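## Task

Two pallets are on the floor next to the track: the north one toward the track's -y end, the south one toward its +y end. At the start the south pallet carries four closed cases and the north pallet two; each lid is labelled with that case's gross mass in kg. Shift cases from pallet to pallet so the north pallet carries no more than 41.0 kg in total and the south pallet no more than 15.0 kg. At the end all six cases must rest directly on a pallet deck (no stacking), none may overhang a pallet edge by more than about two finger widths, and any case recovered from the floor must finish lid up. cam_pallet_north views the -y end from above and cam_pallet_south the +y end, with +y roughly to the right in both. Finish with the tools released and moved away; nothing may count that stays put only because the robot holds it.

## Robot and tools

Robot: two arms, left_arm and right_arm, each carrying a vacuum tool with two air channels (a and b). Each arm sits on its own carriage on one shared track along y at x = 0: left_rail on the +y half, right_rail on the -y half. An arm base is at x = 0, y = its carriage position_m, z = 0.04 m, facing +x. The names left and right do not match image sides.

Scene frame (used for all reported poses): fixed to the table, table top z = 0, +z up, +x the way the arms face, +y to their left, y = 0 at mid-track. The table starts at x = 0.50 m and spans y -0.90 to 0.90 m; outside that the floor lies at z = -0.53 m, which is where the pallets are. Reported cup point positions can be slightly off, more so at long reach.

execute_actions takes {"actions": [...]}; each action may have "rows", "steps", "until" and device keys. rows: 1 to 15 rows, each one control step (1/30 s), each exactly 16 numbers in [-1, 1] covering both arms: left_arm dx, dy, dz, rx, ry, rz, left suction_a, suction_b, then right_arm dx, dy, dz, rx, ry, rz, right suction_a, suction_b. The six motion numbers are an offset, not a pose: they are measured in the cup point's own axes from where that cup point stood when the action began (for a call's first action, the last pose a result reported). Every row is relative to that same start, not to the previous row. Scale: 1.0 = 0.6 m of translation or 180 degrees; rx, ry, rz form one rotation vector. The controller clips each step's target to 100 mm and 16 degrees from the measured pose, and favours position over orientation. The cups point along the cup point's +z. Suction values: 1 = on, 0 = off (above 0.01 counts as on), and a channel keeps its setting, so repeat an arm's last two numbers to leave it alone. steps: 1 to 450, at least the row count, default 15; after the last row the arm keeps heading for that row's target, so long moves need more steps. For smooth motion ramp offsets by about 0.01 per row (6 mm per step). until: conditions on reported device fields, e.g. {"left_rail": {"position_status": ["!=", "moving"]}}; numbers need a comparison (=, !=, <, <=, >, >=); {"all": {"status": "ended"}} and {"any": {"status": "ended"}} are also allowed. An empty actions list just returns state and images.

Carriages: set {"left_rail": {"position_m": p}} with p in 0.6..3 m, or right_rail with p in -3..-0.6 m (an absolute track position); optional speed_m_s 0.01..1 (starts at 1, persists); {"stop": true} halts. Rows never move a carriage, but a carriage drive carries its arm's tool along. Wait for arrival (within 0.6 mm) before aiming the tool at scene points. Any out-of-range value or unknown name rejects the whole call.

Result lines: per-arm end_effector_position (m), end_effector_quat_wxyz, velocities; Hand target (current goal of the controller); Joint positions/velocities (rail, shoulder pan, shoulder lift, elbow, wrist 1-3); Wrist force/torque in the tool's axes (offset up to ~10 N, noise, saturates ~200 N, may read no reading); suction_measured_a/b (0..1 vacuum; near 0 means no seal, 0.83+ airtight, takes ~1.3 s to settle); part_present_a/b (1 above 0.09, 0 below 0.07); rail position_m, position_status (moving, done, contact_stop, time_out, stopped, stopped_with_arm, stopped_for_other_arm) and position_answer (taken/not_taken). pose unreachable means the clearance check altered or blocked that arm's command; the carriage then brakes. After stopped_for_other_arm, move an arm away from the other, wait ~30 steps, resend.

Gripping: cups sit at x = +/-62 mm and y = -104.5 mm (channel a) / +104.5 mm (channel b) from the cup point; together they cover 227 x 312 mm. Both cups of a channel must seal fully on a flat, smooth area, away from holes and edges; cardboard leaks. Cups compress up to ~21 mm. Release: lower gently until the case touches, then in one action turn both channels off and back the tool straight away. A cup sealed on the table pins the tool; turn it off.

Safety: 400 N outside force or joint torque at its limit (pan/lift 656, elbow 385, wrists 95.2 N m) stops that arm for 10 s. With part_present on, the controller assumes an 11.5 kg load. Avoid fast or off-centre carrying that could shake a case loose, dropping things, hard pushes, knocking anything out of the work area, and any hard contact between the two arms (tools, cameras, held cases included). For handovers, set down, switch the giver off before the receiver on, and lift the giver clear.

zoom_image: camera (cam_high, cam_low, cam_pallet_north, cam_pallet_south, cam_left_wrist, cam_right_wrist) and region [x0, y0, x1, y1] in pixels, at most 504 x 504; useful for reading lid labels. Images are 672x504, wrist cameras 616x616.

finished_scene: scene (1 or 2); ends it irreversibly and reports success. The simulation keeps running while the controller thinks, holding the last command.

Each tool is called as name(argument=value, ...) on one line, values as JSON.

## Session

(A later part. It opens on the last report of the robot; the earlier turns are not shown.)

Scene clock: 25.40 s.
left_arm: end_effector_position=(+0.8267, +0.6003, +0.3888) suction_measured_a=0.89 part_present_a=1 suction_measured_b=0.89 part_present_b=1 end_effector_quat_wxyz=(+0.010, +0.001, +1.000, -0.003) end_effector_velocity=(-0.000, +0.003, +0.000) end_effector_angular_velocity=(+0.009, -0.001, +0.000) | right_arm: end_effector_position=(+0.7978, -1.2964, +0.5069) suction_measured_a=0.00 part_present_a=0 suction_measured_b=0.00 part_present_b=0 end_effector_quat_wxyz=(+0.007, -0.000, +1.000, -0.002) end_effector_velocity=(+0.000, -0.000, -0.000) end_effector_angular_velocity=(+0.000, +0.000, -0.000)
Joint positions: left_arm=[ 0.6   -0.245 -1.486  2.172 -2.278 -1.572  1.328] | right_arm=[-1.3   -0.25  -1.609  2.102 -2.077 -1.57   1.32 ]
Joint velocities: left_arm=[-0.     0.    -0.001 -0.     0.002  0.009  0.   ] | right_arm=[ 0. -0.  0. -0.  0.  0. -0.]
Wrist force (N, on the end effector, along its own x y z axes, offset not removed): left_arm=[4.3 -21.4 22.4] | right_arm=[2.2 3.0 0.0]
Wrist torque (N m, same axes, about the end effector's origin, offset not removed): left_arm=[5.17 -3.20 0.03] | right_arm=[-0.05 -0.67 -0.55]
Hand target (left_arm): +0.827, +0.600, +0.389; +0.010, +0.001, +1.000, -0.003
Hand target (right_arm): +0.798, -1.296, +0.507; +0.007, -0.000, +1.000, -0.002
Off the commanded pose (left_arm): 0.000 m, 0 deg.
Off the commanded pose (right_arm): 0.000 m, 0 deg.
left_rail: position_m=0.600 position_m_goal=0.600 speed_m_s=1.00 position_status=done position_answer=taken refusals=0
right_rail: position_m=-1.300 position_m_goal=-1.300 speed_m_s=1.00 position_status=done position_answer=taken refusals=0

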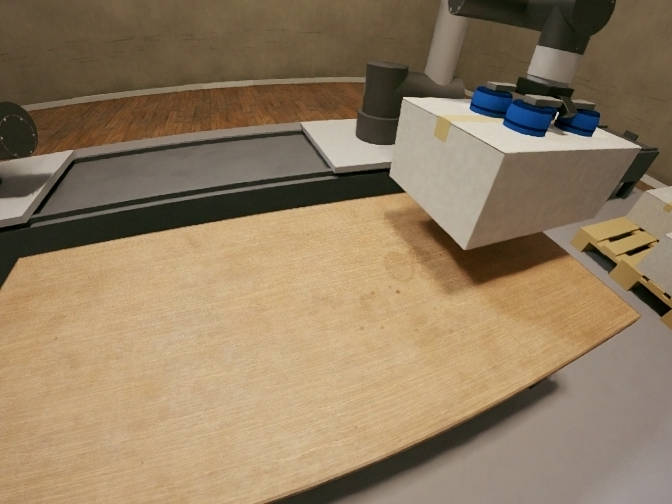

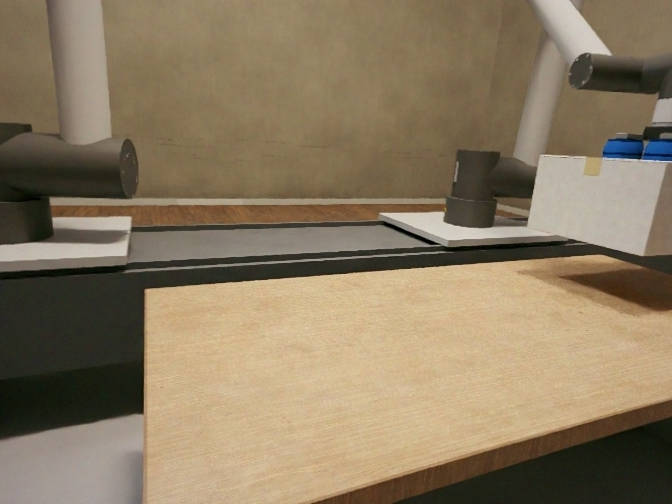

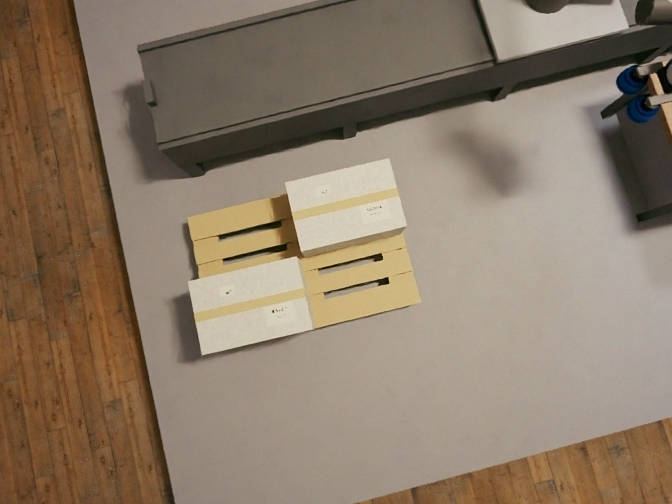

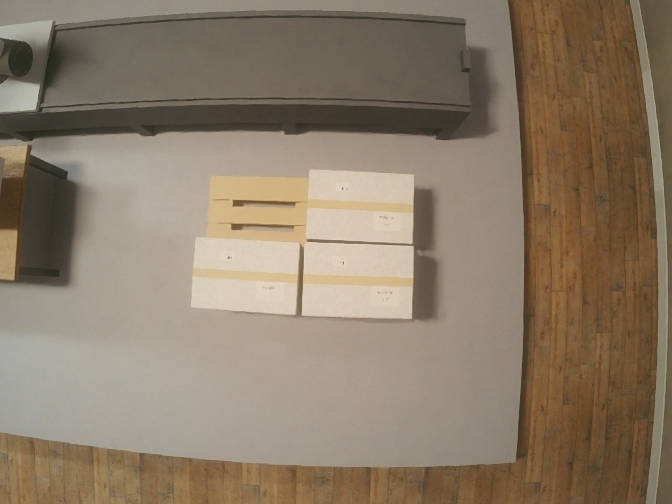

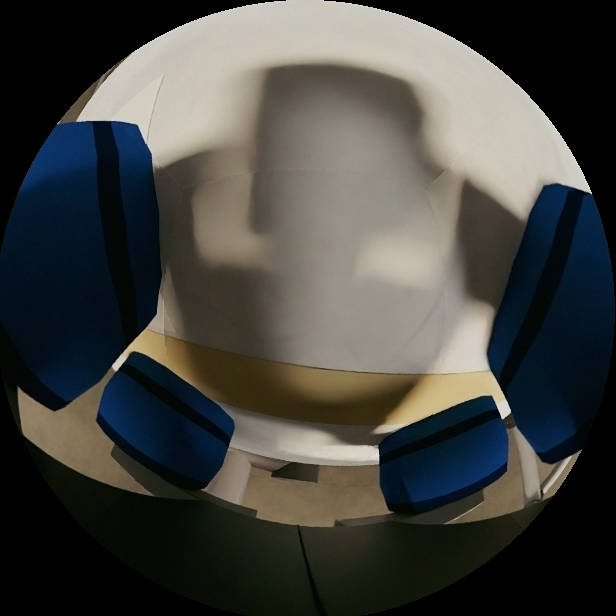

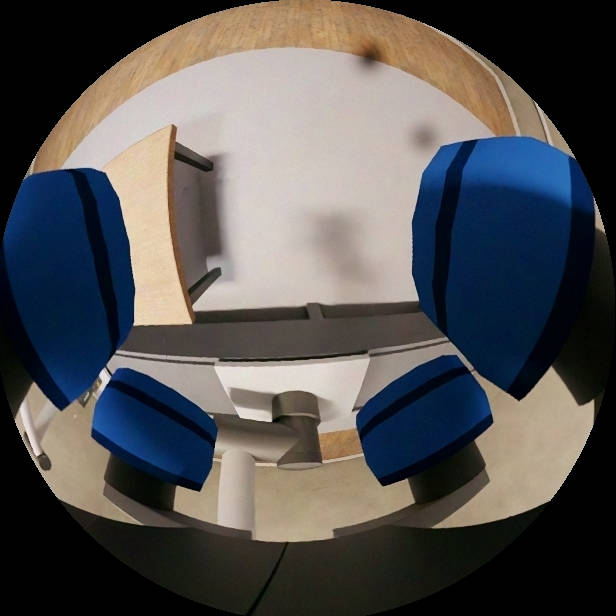

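execute_actions(actions=[{"rows":[[0,-0.01,0,0,0.006,0,1,1,0,0,0,0,0.004,0,0,0],[0,-0.03,0,0,0.006,0,1,1,0,0,0,0,0.004,0,0,0],[0,-0.06,0.01,0,0.006,0,1,1,0,0,0,0,0.004,0,0,0],[0,-0.10,0.02,0,0.006,0,1,1,0,0,0,0,0.004,0,0,0],[0,-0.15,0.03,0,0.006,0,1,1,0,0,0,0,0.004,0,0,0],[0,-0.21,0.04,0,0.006,0,1,1,0,0,0,0,0.004,0,0,0],[0,-0.28,0.05,0,0.006,0,1,1,0,0,0,0,0.004,0,0,0],[0,-0.36,0.06,0,0.006,0,1,1,0,0,0,0,0.004,0,0,0],[0,-0.44,0.07,0,0.006,0,1,1,0,0,0,0,0.004,0,0,0],[0,-0.52,0.08,0,0.006,0,1,1,0,0,0,0,0.004,0,0,0],[0,-0.60,0.09,0,0.006,0,1,1,0,0,0,0,0.004,0,0,0],[0,-0.68,0.10,0,0.006,0,1,1,0,0,0,0,0.004,0,0,0],[0,-0.76,0.11,0,0.006,0,1,1,0,0,0,0,0.004,0,0,0],[0,-0.84,0.12,0,0.006,0,1,1,0,0,0,0,0.004,0,0,0],[0,-1.0,0.15,0,0.006,0,1,1,0,0,0,0,0.004,0,0,0]],"steps":40}])

Scene clock: 27.40 s.
left_arm: end_effector_position=(+0.8178, +0.0758, +0.3142) suction_measured_a=0.89 part_present_a=1 suction_measured_b=0.89 part_present_b=1 end_effector_quat_wxyz=(+0.000, +0.002, +1.000, -0.004) end_effector_velocity=(+0.012, -0.440, -0.067) end_effector_angular_velocity=(+0.000, -0.002, -0.000) | right_arm: end_effector_position=(+0.7978, -1.2964, +0.5069) suction_measured_a=0.00 part_present_a=0 suction_measured_b=0.00 part_present_b=0 end_effector_quat_wxyz=(+0.000, -0.000, +1.000, -0.002) end_effector_velocity=(-0.000, +0.000, -0.000) end_effector_angular_velocity=(-0.000, +0.000, +0.000)
Joint positions: left_arm=[ 0.6   -0.777 -1.268  2.019 -2.329 -1.577  0.798] | right_arm=[-1.3   -0.249 -1.606  2.096 -2.062 -1.574  1.321]
Joint velocities: left_arm=[ 0.    -0.322  0.295 -0.312  0.014  0.003 -0.322] | right_arm=[ 0.  0.  0. -0.  0. -0. -0.]
Wrist force (N, on the end effector, along its own x y z axes, offset not removed): left_arm=[4.1 -1.0 19.7] | right_arm=[3.2 2.6 -1.1]
Wrist torque (N m, same axes, about the end effector's origin, offset not removed): left_arm=[3.66 -2.86 0.40] | right_arm=[-0.23 -0.83 -0.55]
Hand target (left_arm): +0.820, +0.004, +0.303; +0.000, +0.002, +1.000, -0.004
Hand target (right_arm): +0.798, -1.296, +0.507; +0.000, -0.000, +1.000, -0.002
Off the commanded pose (left_arm): 0.078 m, 0 deg.
Off the commanded pose (right_arm): 0.000 m, 0 deg.
left_rail: position_m=0.600 position_m_goal=0.600 speed_m_s=1.00 position_status=done position_answer=taken refusals=0
right_rail: position_m=-1.300 position_m_goal=-1.300 speed_m_s=1.00 position_status=done position_answer=taken refusals=0

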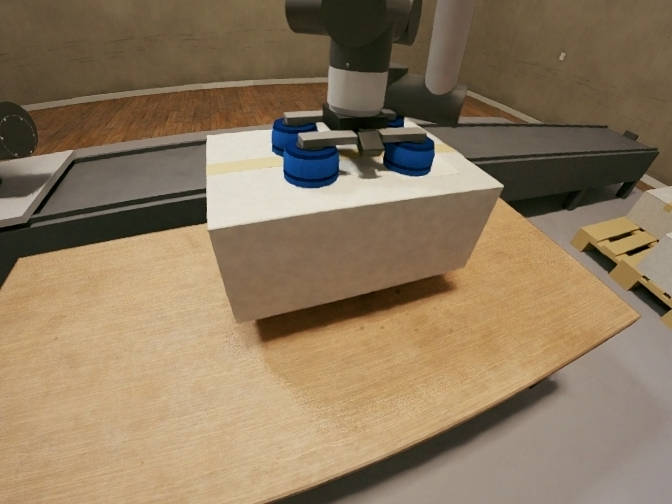

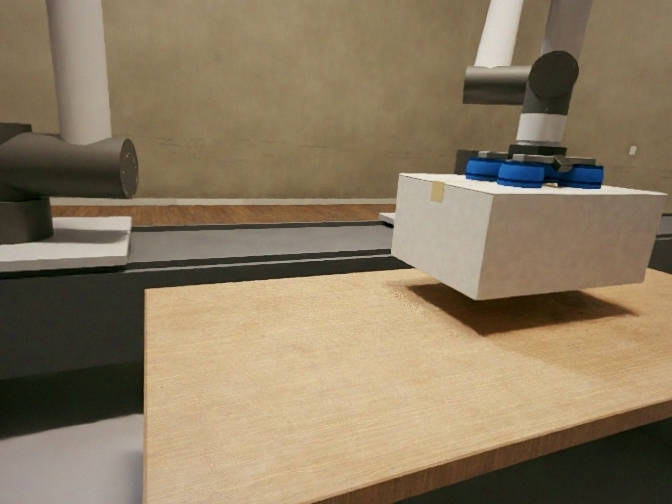

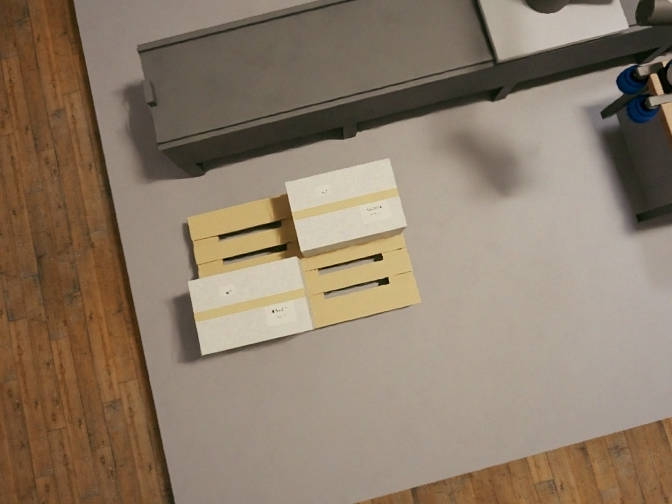

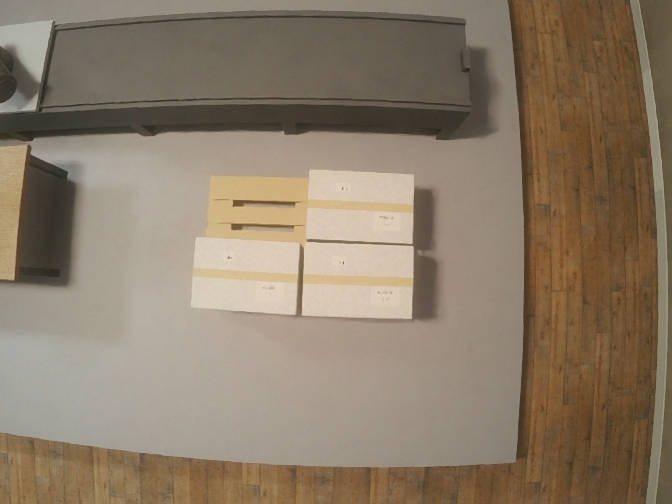

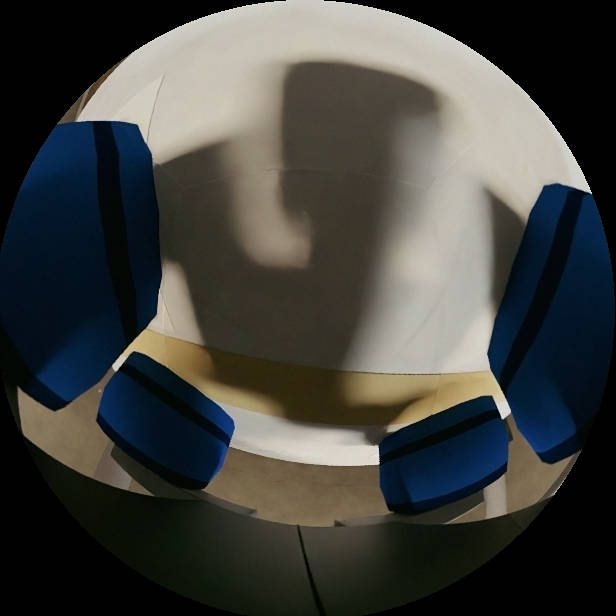

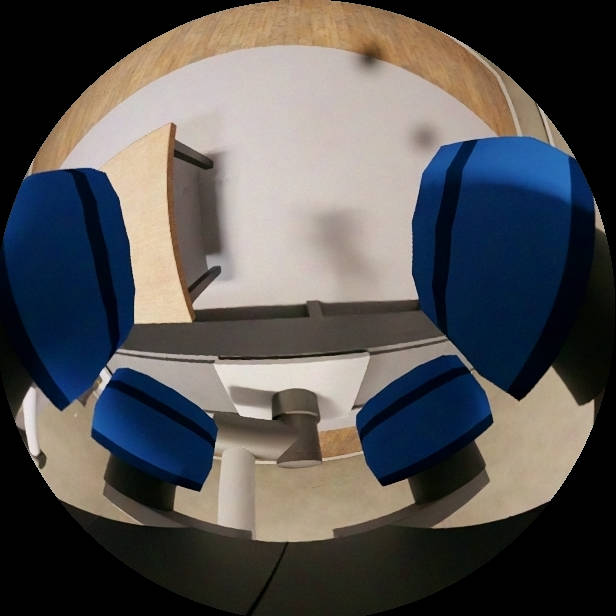

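execute_actions(actions=[])

execute_actions(actions=[{"rows":[[0,0,0.01,0,0,0,1,1,0,0,0,0,0,0,0,0],[0,0,0.025,0,0,0,1,1,0,0,0,0,0,0,0,0],[0,0,0.04,0,0,0,1,1,0,0,0,0,0,0,0,0],[0,0,0.055,0,0,0,1,1,0,0,0,0,0,0,0,0],[0,0,0.07,0,0,0,1,1,0,0,0,0,0,0,0,0],[0,0,0.08,0,0,0,1,1,0,0,0,0,0,0,0,0],[0,0,0.09,0,0,0,1,1,0,0,0,0,0,0,0,0]],"steps":15}])

Scene clock: 27.60 s.
left_arm: end_effector_position=(+0.8196, +0.0195, +0.3053) suction_measured_a=0.89 part_present_a=1 suction_measured_b=0.89 part_present_b=1 end_effector_quat_wxyz=(+0.000, +0.002, +1.000, -0.004) end_effector_velocity=(+0.001, -0.122, -0.022) end_effector_angular_velocity=(+0.005, -0.000, +0.001) | right_arm: end_effector_position=(+0.7978, -1.2964, +0.5069) suction_measured_a=0.00 part_present_a=0 suction_measured_b=0.00 part_present_b=0 end_effector_quat_wxyz=(+0.000, -0.000, +1.000, -0.002) end_effector_velocity=(+0.000, +0.000, +0.000) end_effector_angular_velocity=(+0.000, +0.000, +0.000)
Joint positions: left_arm=[ 0.6   -0.816 -1.229  1.977 -2.326 -1.576  0.758] | right_arm=[-1.3   -0.249 -1.606  2.096 -2.062 -1.574  1.321]
Joint velocities: left_arm=[ 0.    -0.085  0.087 -0.094  0.01   0.004 -0.087] | right_arm=[ 0.  0.  0. -0.  0.  0.  0.]
Wrist force (N, on the end effector, along its own x y z axes, offset not removed): left_arm=[4.6 -20.0 26.7] | right_arm=[0.9 -2.5 -1.1]
Wrist torque (N m, same axes, about the end effector's origin, offset not removed): left_arm=[4.63 -3.26 0.07] | right_arm=[-0.85 -0.55 -0.53]
Hand target (left_arm): +0.820, +0.004, +0.303; +0.000, +0.002, +1.000, -0.004
Hand target (right_arm): +0.798, -1.296, +0.507; +0.000, -0.000, +1.000, -0.002
Off the commanded pose (left_arm): 0.021 m, 0 deg.
Off the commanded pose (right_arm): 0.000 m, 0 deg.
left_rail: position_m=0.600 position_m_goal=0.600 speed_m_s=1.00 position_status=done position_answer=taken refusals=0
right_rail: position_m=-1.300 position_m_goal=-1.300 speed_m_s=1.00 position_status=done position_answer=taken refusals=0

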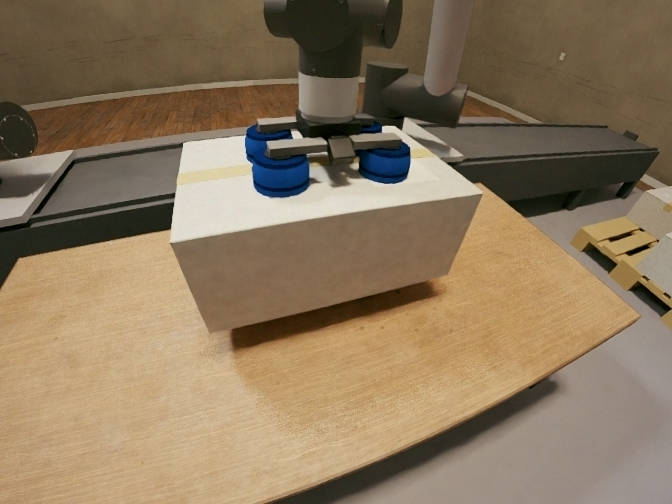

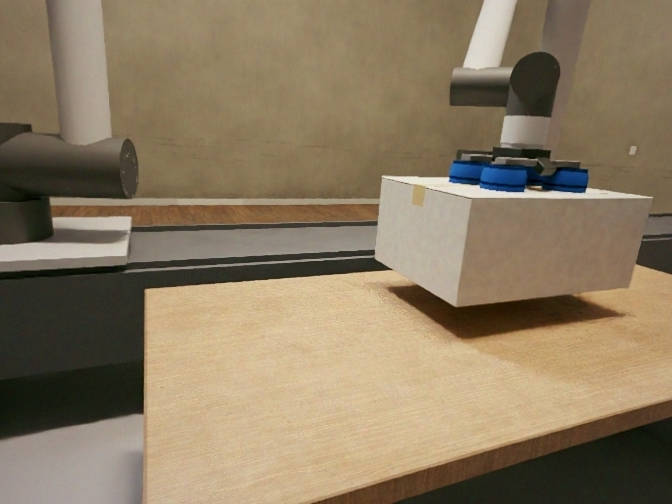

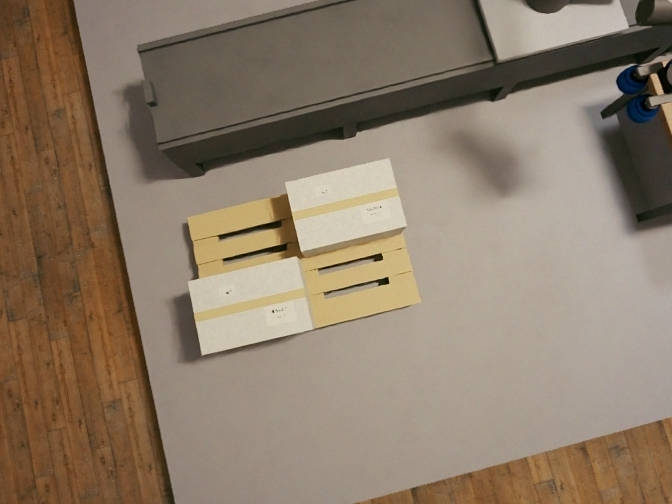

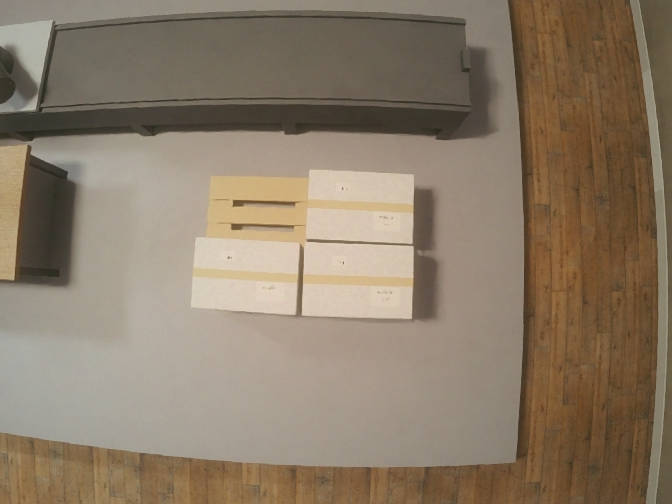

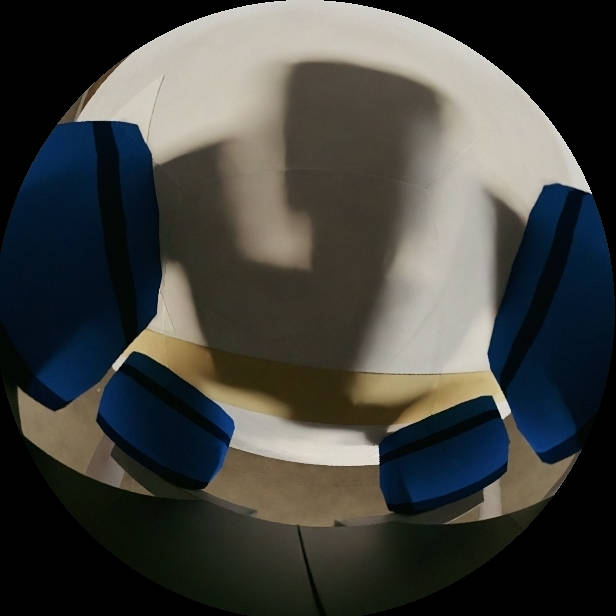

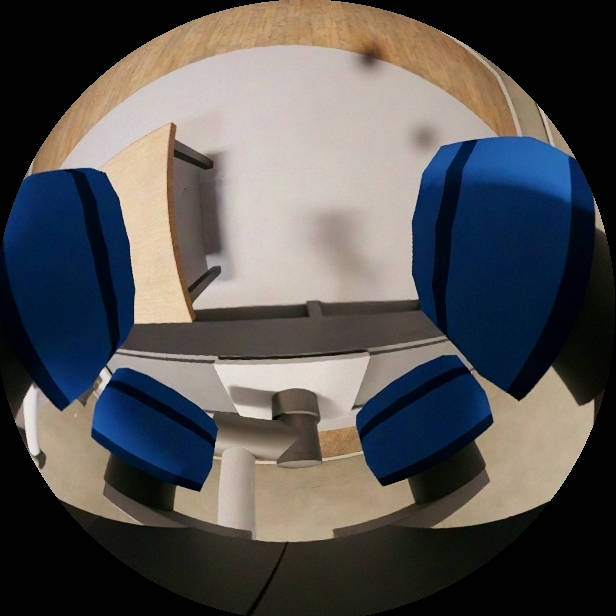

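Scene clock: 28.10 s.
left_arm: end_effector_position=(+0.8193, +0.0193, +0.2557) suction_measured_a=0.89 part_present_a=1 suction_measured_b=0.89 part_present_b=1 end_effector_quat_wxyz=(+0.000, +0.002, +1.000, -0.004) end_effector_velocity=(+0.003, -0.001, -0.034) end_effector_angular_velocity=(-0.004, -0.003, -0.000) | right_arm: end_effector_position=(+0.7978, -1.2964, +0.5069) suction_measured_a=0.00 part_present_a=0 suction_measured_b=0.00 part_present_b=0 end_effector_quat_wxyz=(+0.000, -0.000, +1.000, -0.002) end_effector_velocity=(-0.000, -0.000, -0.000) end_effector_angular_velocity=(-0.000, +0.000, -0.000)
Joint positions: left_arm=[ 0.6   -0.817 -1.184  2.002 -2.394 -1.576  0.758] | right_arm=[-1.3   -0.249 -1.606  2.096 -2.062 -1.574  1.321]
Joint velocities: left_arm=[ 0.     0.001  0.033  0.015 -0.054 -0.001  0.002] | right_arm=[ 0.  0.  0. -0.  0. -0.  0.]
Wrist force (N, on the end effector, along its own x y z axes, offset not removed): left_arm=[3.1 0.0 25.6] | right_arm=[0.9 0.8 -3.4]
Wrist torque (N m, same axes, about the end effector's origin, offset not removed): left_arm=[3.74 -3.16 0.43] | right_arm=[-0.27 -0.48 -0.46]
Hand target (left_arm): +0.820, +0.019, +0.251; +0.000, +0.002, +1.000, -0.004
Hand target (right_arm): +0.798, -1.296, +0.507; +0.000, -0.000, +1.000, -0.002
Off the commanded pose (left_arm): 0.004 m, 0 deg.
Off the commanded pose (right_arm): 0.000 m, 0 deg.
left_rail: position_m=0.600 position_m_goal=0.600 speed_m_s=1.00 position_status=done position_answer=taken refusals=0
right_rail: position_m=-1.300 position_m_goal=-1.300 speed_m_s=1.00 position_status=done position_answer=taken refusals=0

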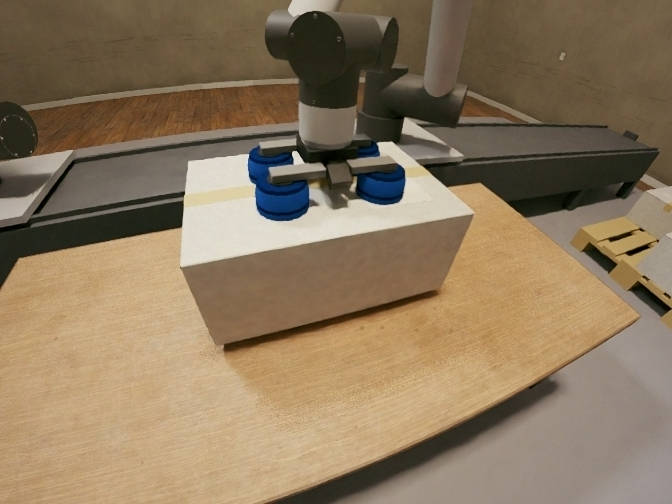

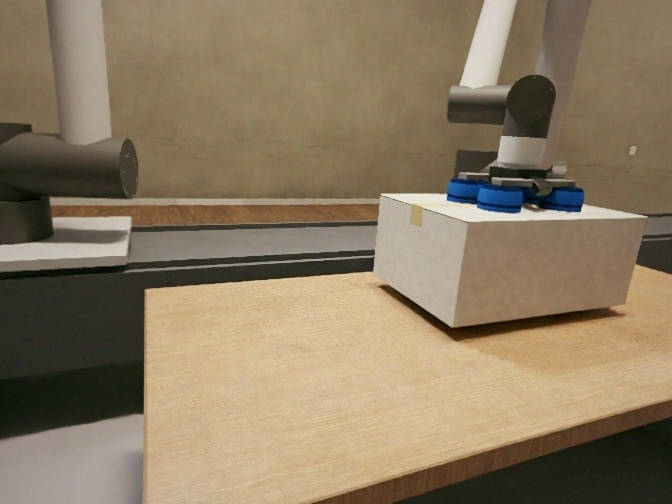

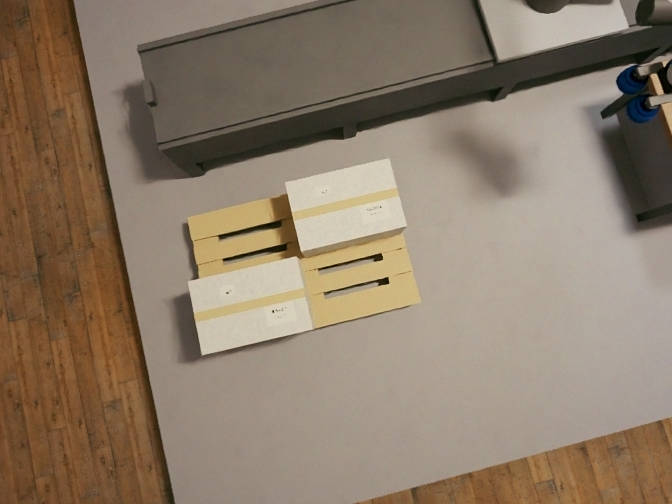

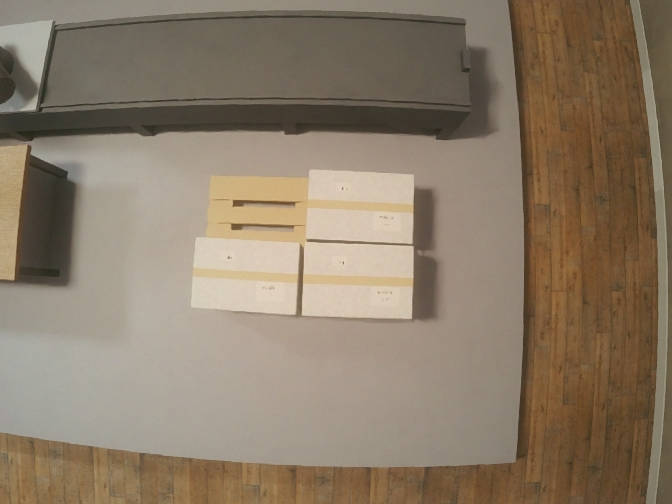

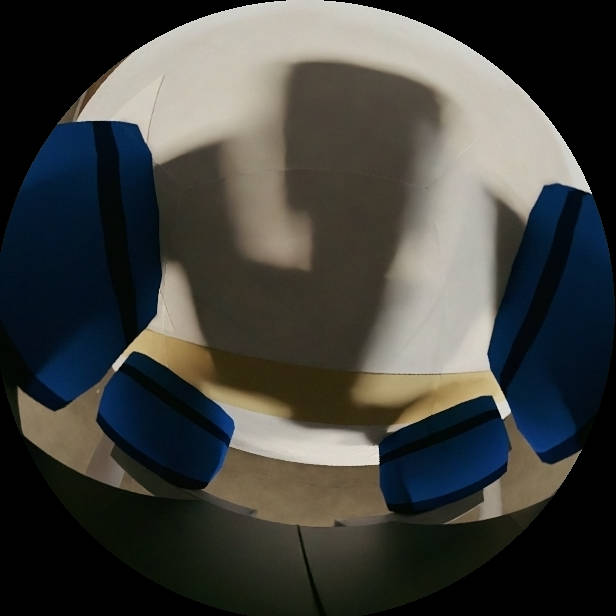

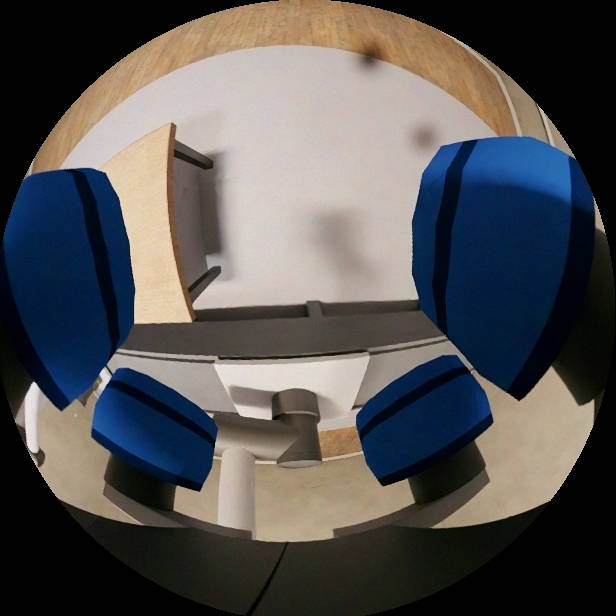

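execute_actions(actions=[{"rows":[[0,0,0.012,0,0,0,1,1,0,0,0,0,0,0,0,0],[0,0,0.018,0,0,0,1,1,0,0,0,0,0,0,0,0],[0,0,0.024,0,0,0,1,1,0,0,0,0,0,0,0,0],[0,0,0.03,0,0,0,1,1,0,0,0,0,0,0,0,0]],"steps":10}])

Scene clock: 28.60 s.
left_arm: end_effector_position=(+0.8193, +0.0194, +0.2404) suction_measured_a=0.89 part_present_a=1 suction_measured_b=0.89 part_present_b=1 end_effector_quat_wxyz=(+0.000, +0.002, +1.000, -0.004) end_effector_velocity=(+0.000, -0.000, -0.022) end_effector_angular_velocity=(+0.000, +0.000, +0.000) | right_arm: end_effector_position=(+0.7978, -1.2964, +0.5069) suction_measured_a=0.00 part_present_a=0 suction_measured_b=0.00 part_present_b=0 end_effector_quat_wxyz=(+0.000, -0.000, +1.000, -0.002) end_effector_velocity=(+0.000, +0.000, -0.000) end_effector_angular_velocity=(+0.000, +0.000, -0.000)
Joint positions: left_arm=[ 0.6   -0.816 -1.17   2.009 -2.416 -1.576  0.758] | right_arm=[-1.3   -0.249 -1.606  2.096 -2.062 -1.574  1.321]
Joint velocities: left_arm=[ 0.    -0.     0.021  0.009 -0.03  -0.    -0.   ] | right_arm=[ 0.  0.  0.  0. -0.  0.  0.]
Wrist force (N, on the end effector, along its own x y z axes, offset not removed): left_arm=[1.3 0.2 23.7] | right_arm=[2.0 3.8 -0.6]
Wrist torque (N m, same axes, about the end effector's origin, offset not removed): left_arm=[3.75 -2.71 0.35] | right_arm=[-0.05 -0.73 -0.38]
Hand target (left_arm): +0.819, +0.019, +0.238; +0.000, +0.002, +1.000, -0.004
Hand target (right_arm): +0.798, -1.296, +0.507; +0.000, -0.000, +1.000, -0.002
Off the commanded pose (left_arm): 0.003 m, 0 deg.
Off the commanded pose (right_arm): 0.000 m, 0 deg.
left_rail: position_m=0.600 position_m_goal=0.600 speed_m_s=1.00 position_status=done position_answer=taken refusals=0
right_rail: position_m=-1.300 position_m_goal=-1.300 speed_m_s=1.00 position_status=done position_answer=taken refusals=0

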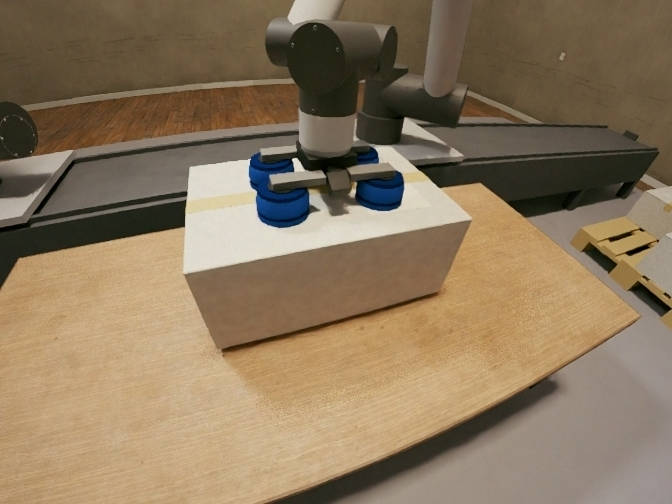

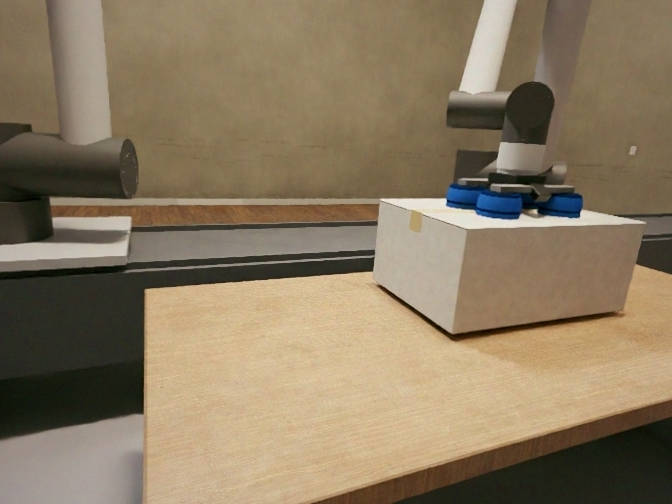

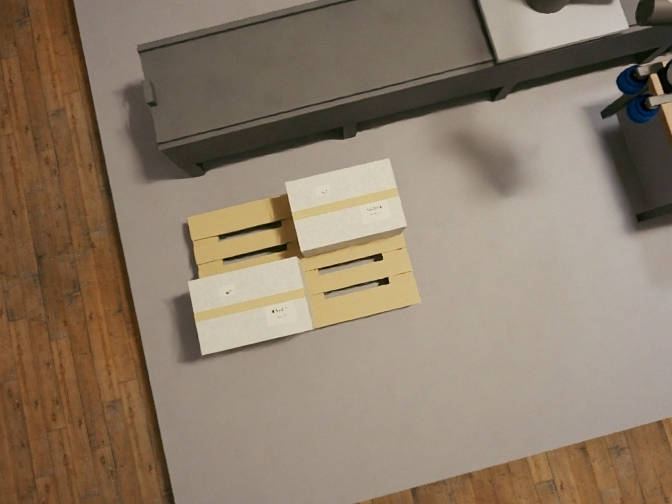

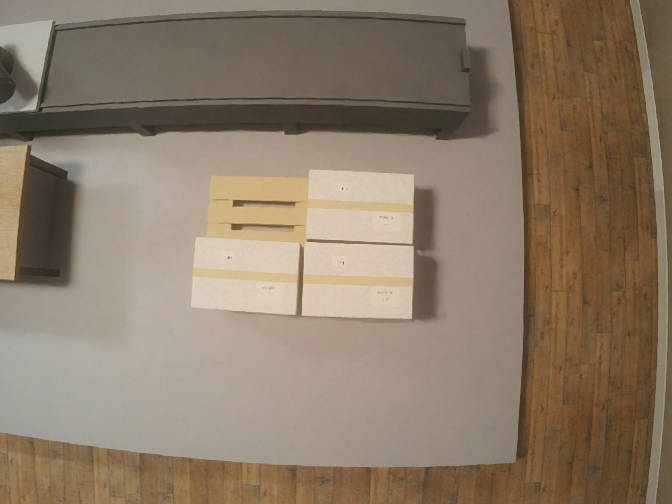

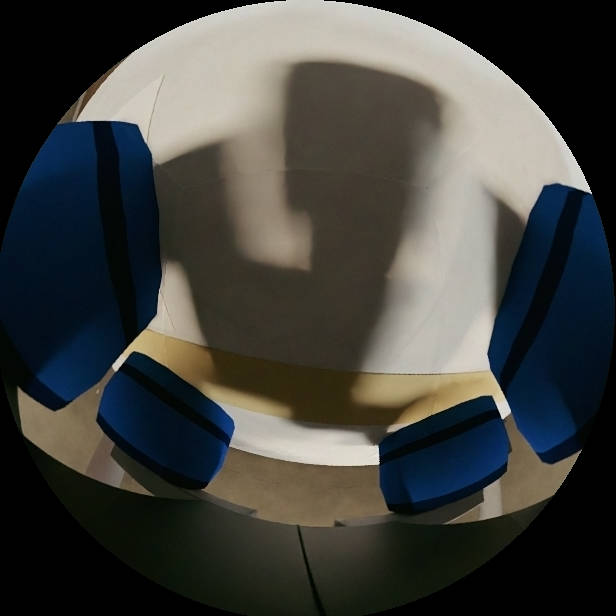

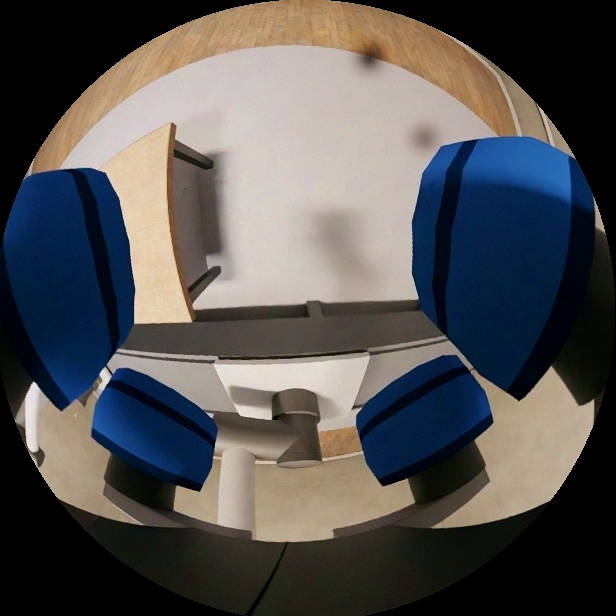

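Now at ~0.238; continue.

execute_actions(actions=[{"rows":[[0,0,0.006,0,0,0,1,1,0,0,0,0,0,0,0,0],[0,0,0.010,0,0,0,1,1,0,0,0,0,0,0,0,0],[0,0,0.014,0,0,0,1,1,0,0,0,0,0,0,0,0]],"steps":8}])

Scene clock: 29.03 s.
left_arm: end_effector_position=(+0.8193, +0.0193, +0.2338) suction_measured_a=0.89 part_present_a=1 suction_measured_b=0.89 part_present_b=1 end_effector_quat_wxyz=(-0.000, +0.002, +1.000, -0.004) end_effector_velocity=(+0.000, -0.000, -0.014) end_effector_angular_velocity=(-0.000, -0.000, +0.000) | right_arm: end_effector_position=(+0.7978, -1.2964, +0.5069) suction_measured_a=0.00 part_present_a=0 suction_measured_b=0.00 part_present_b=0 end_effector_quat_wxyz=(+0.000, -0.000, +1.000, -0.002) end_effector_velocity=(+0.000, -0.000, -0.000) end_effector_angular_velocity=(+0.000, +0.000, -0.000)
Joint positions: left_arm=[ 0.6   -0.816 -1.164  2.012 -2.425 -1.576  0.758] | right_arm=[-1.3   -0.249 -1.606  2.096 -2.062 -1.574  1.321]
Joint velocities: left_arm=[ 0.     0.     0.013  0.006 -0.019  0.    -0.   ] | right_arm=[ 0. -0.  0. -0.  0.  0.  0.]
Wrist force (N, on the end effector, along its own x y z axes, offset not removed): left_arm=[5.2 -2.9 22.9] | right_arm=[-1.0 1.0 -3.8]
Wrist torque (N m, same axes, about the end effector's origin, offset not removed): left_arm=[3.42 -3.16 0.34] | right_arm=[-0.44 -0.19 -0.55]
Hand target (left_arm): +0.819, +0.019, +0.232; +0.000, +0.002, +1.000, -0.004
Hand target (right_arm): +0.798, -1.296, +0.507; +0.000, -0.000, +1.000, -0.002
Off the commanded pose (left_arm): 0.002 m, 0 deg.
Off the commanded pose (right_arm): 0.000 m, 0 deg.
left_rail: position_m=0.600 position_m_goal=0.600 speed_m_s=1.00 position_status=done position_answer=taken refusals=0
right_rail: position_m=-1.300 position_m_goal=-1.300 speed_m_s=1.00 position_status=done position_answer=taken refusals=0

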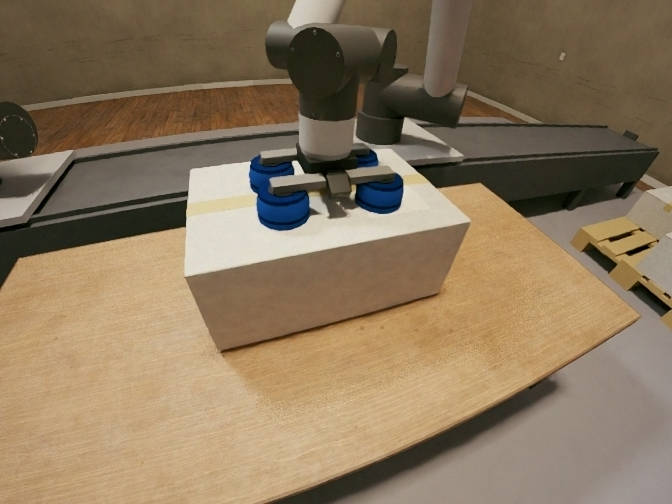

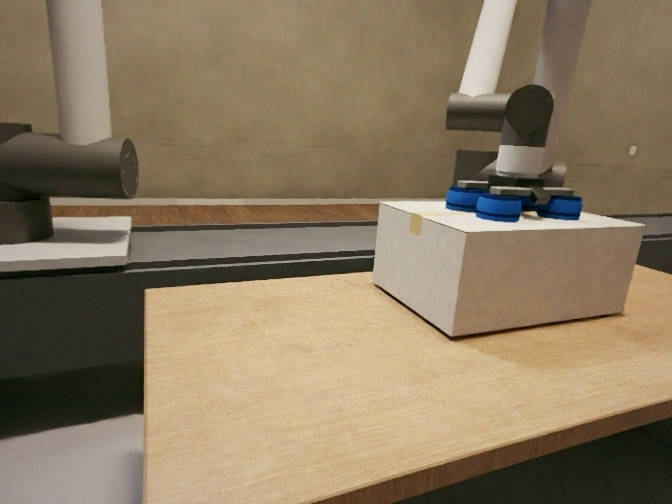

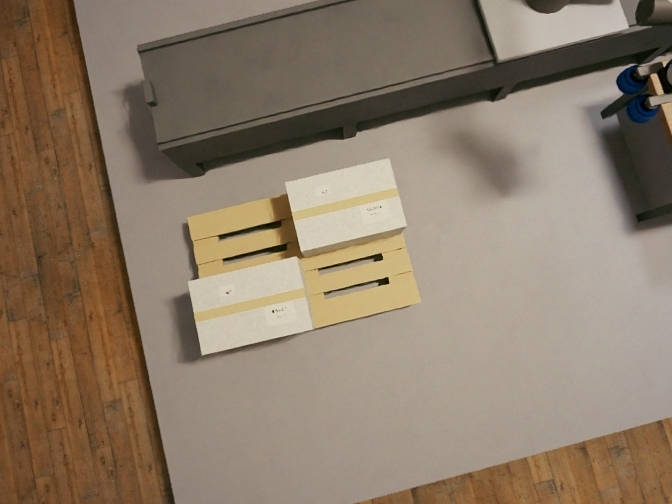

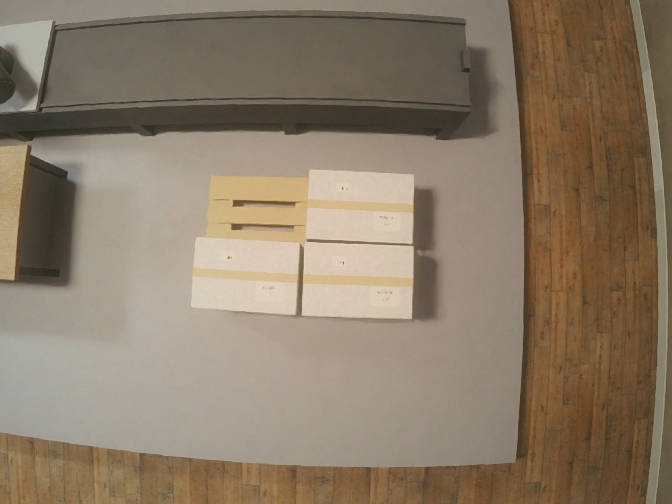

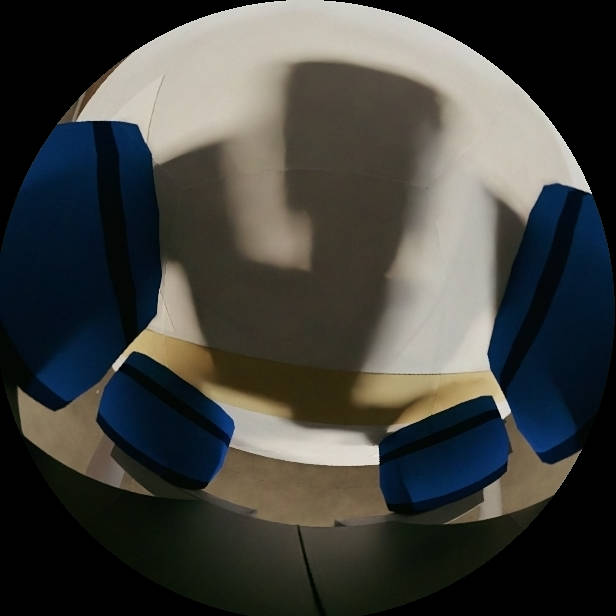

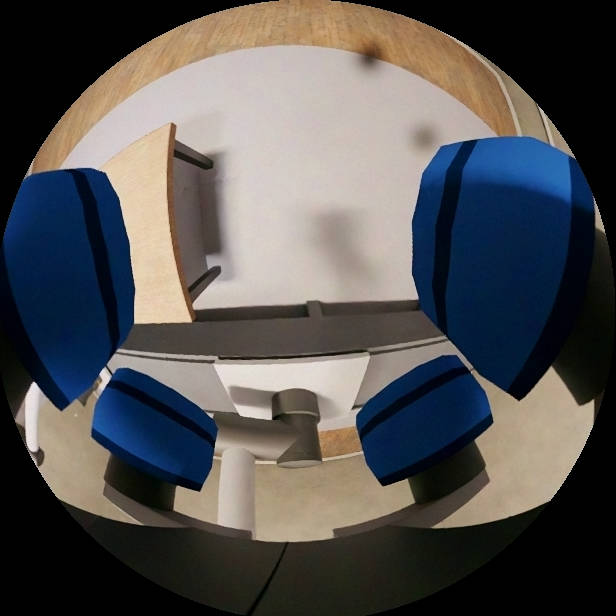

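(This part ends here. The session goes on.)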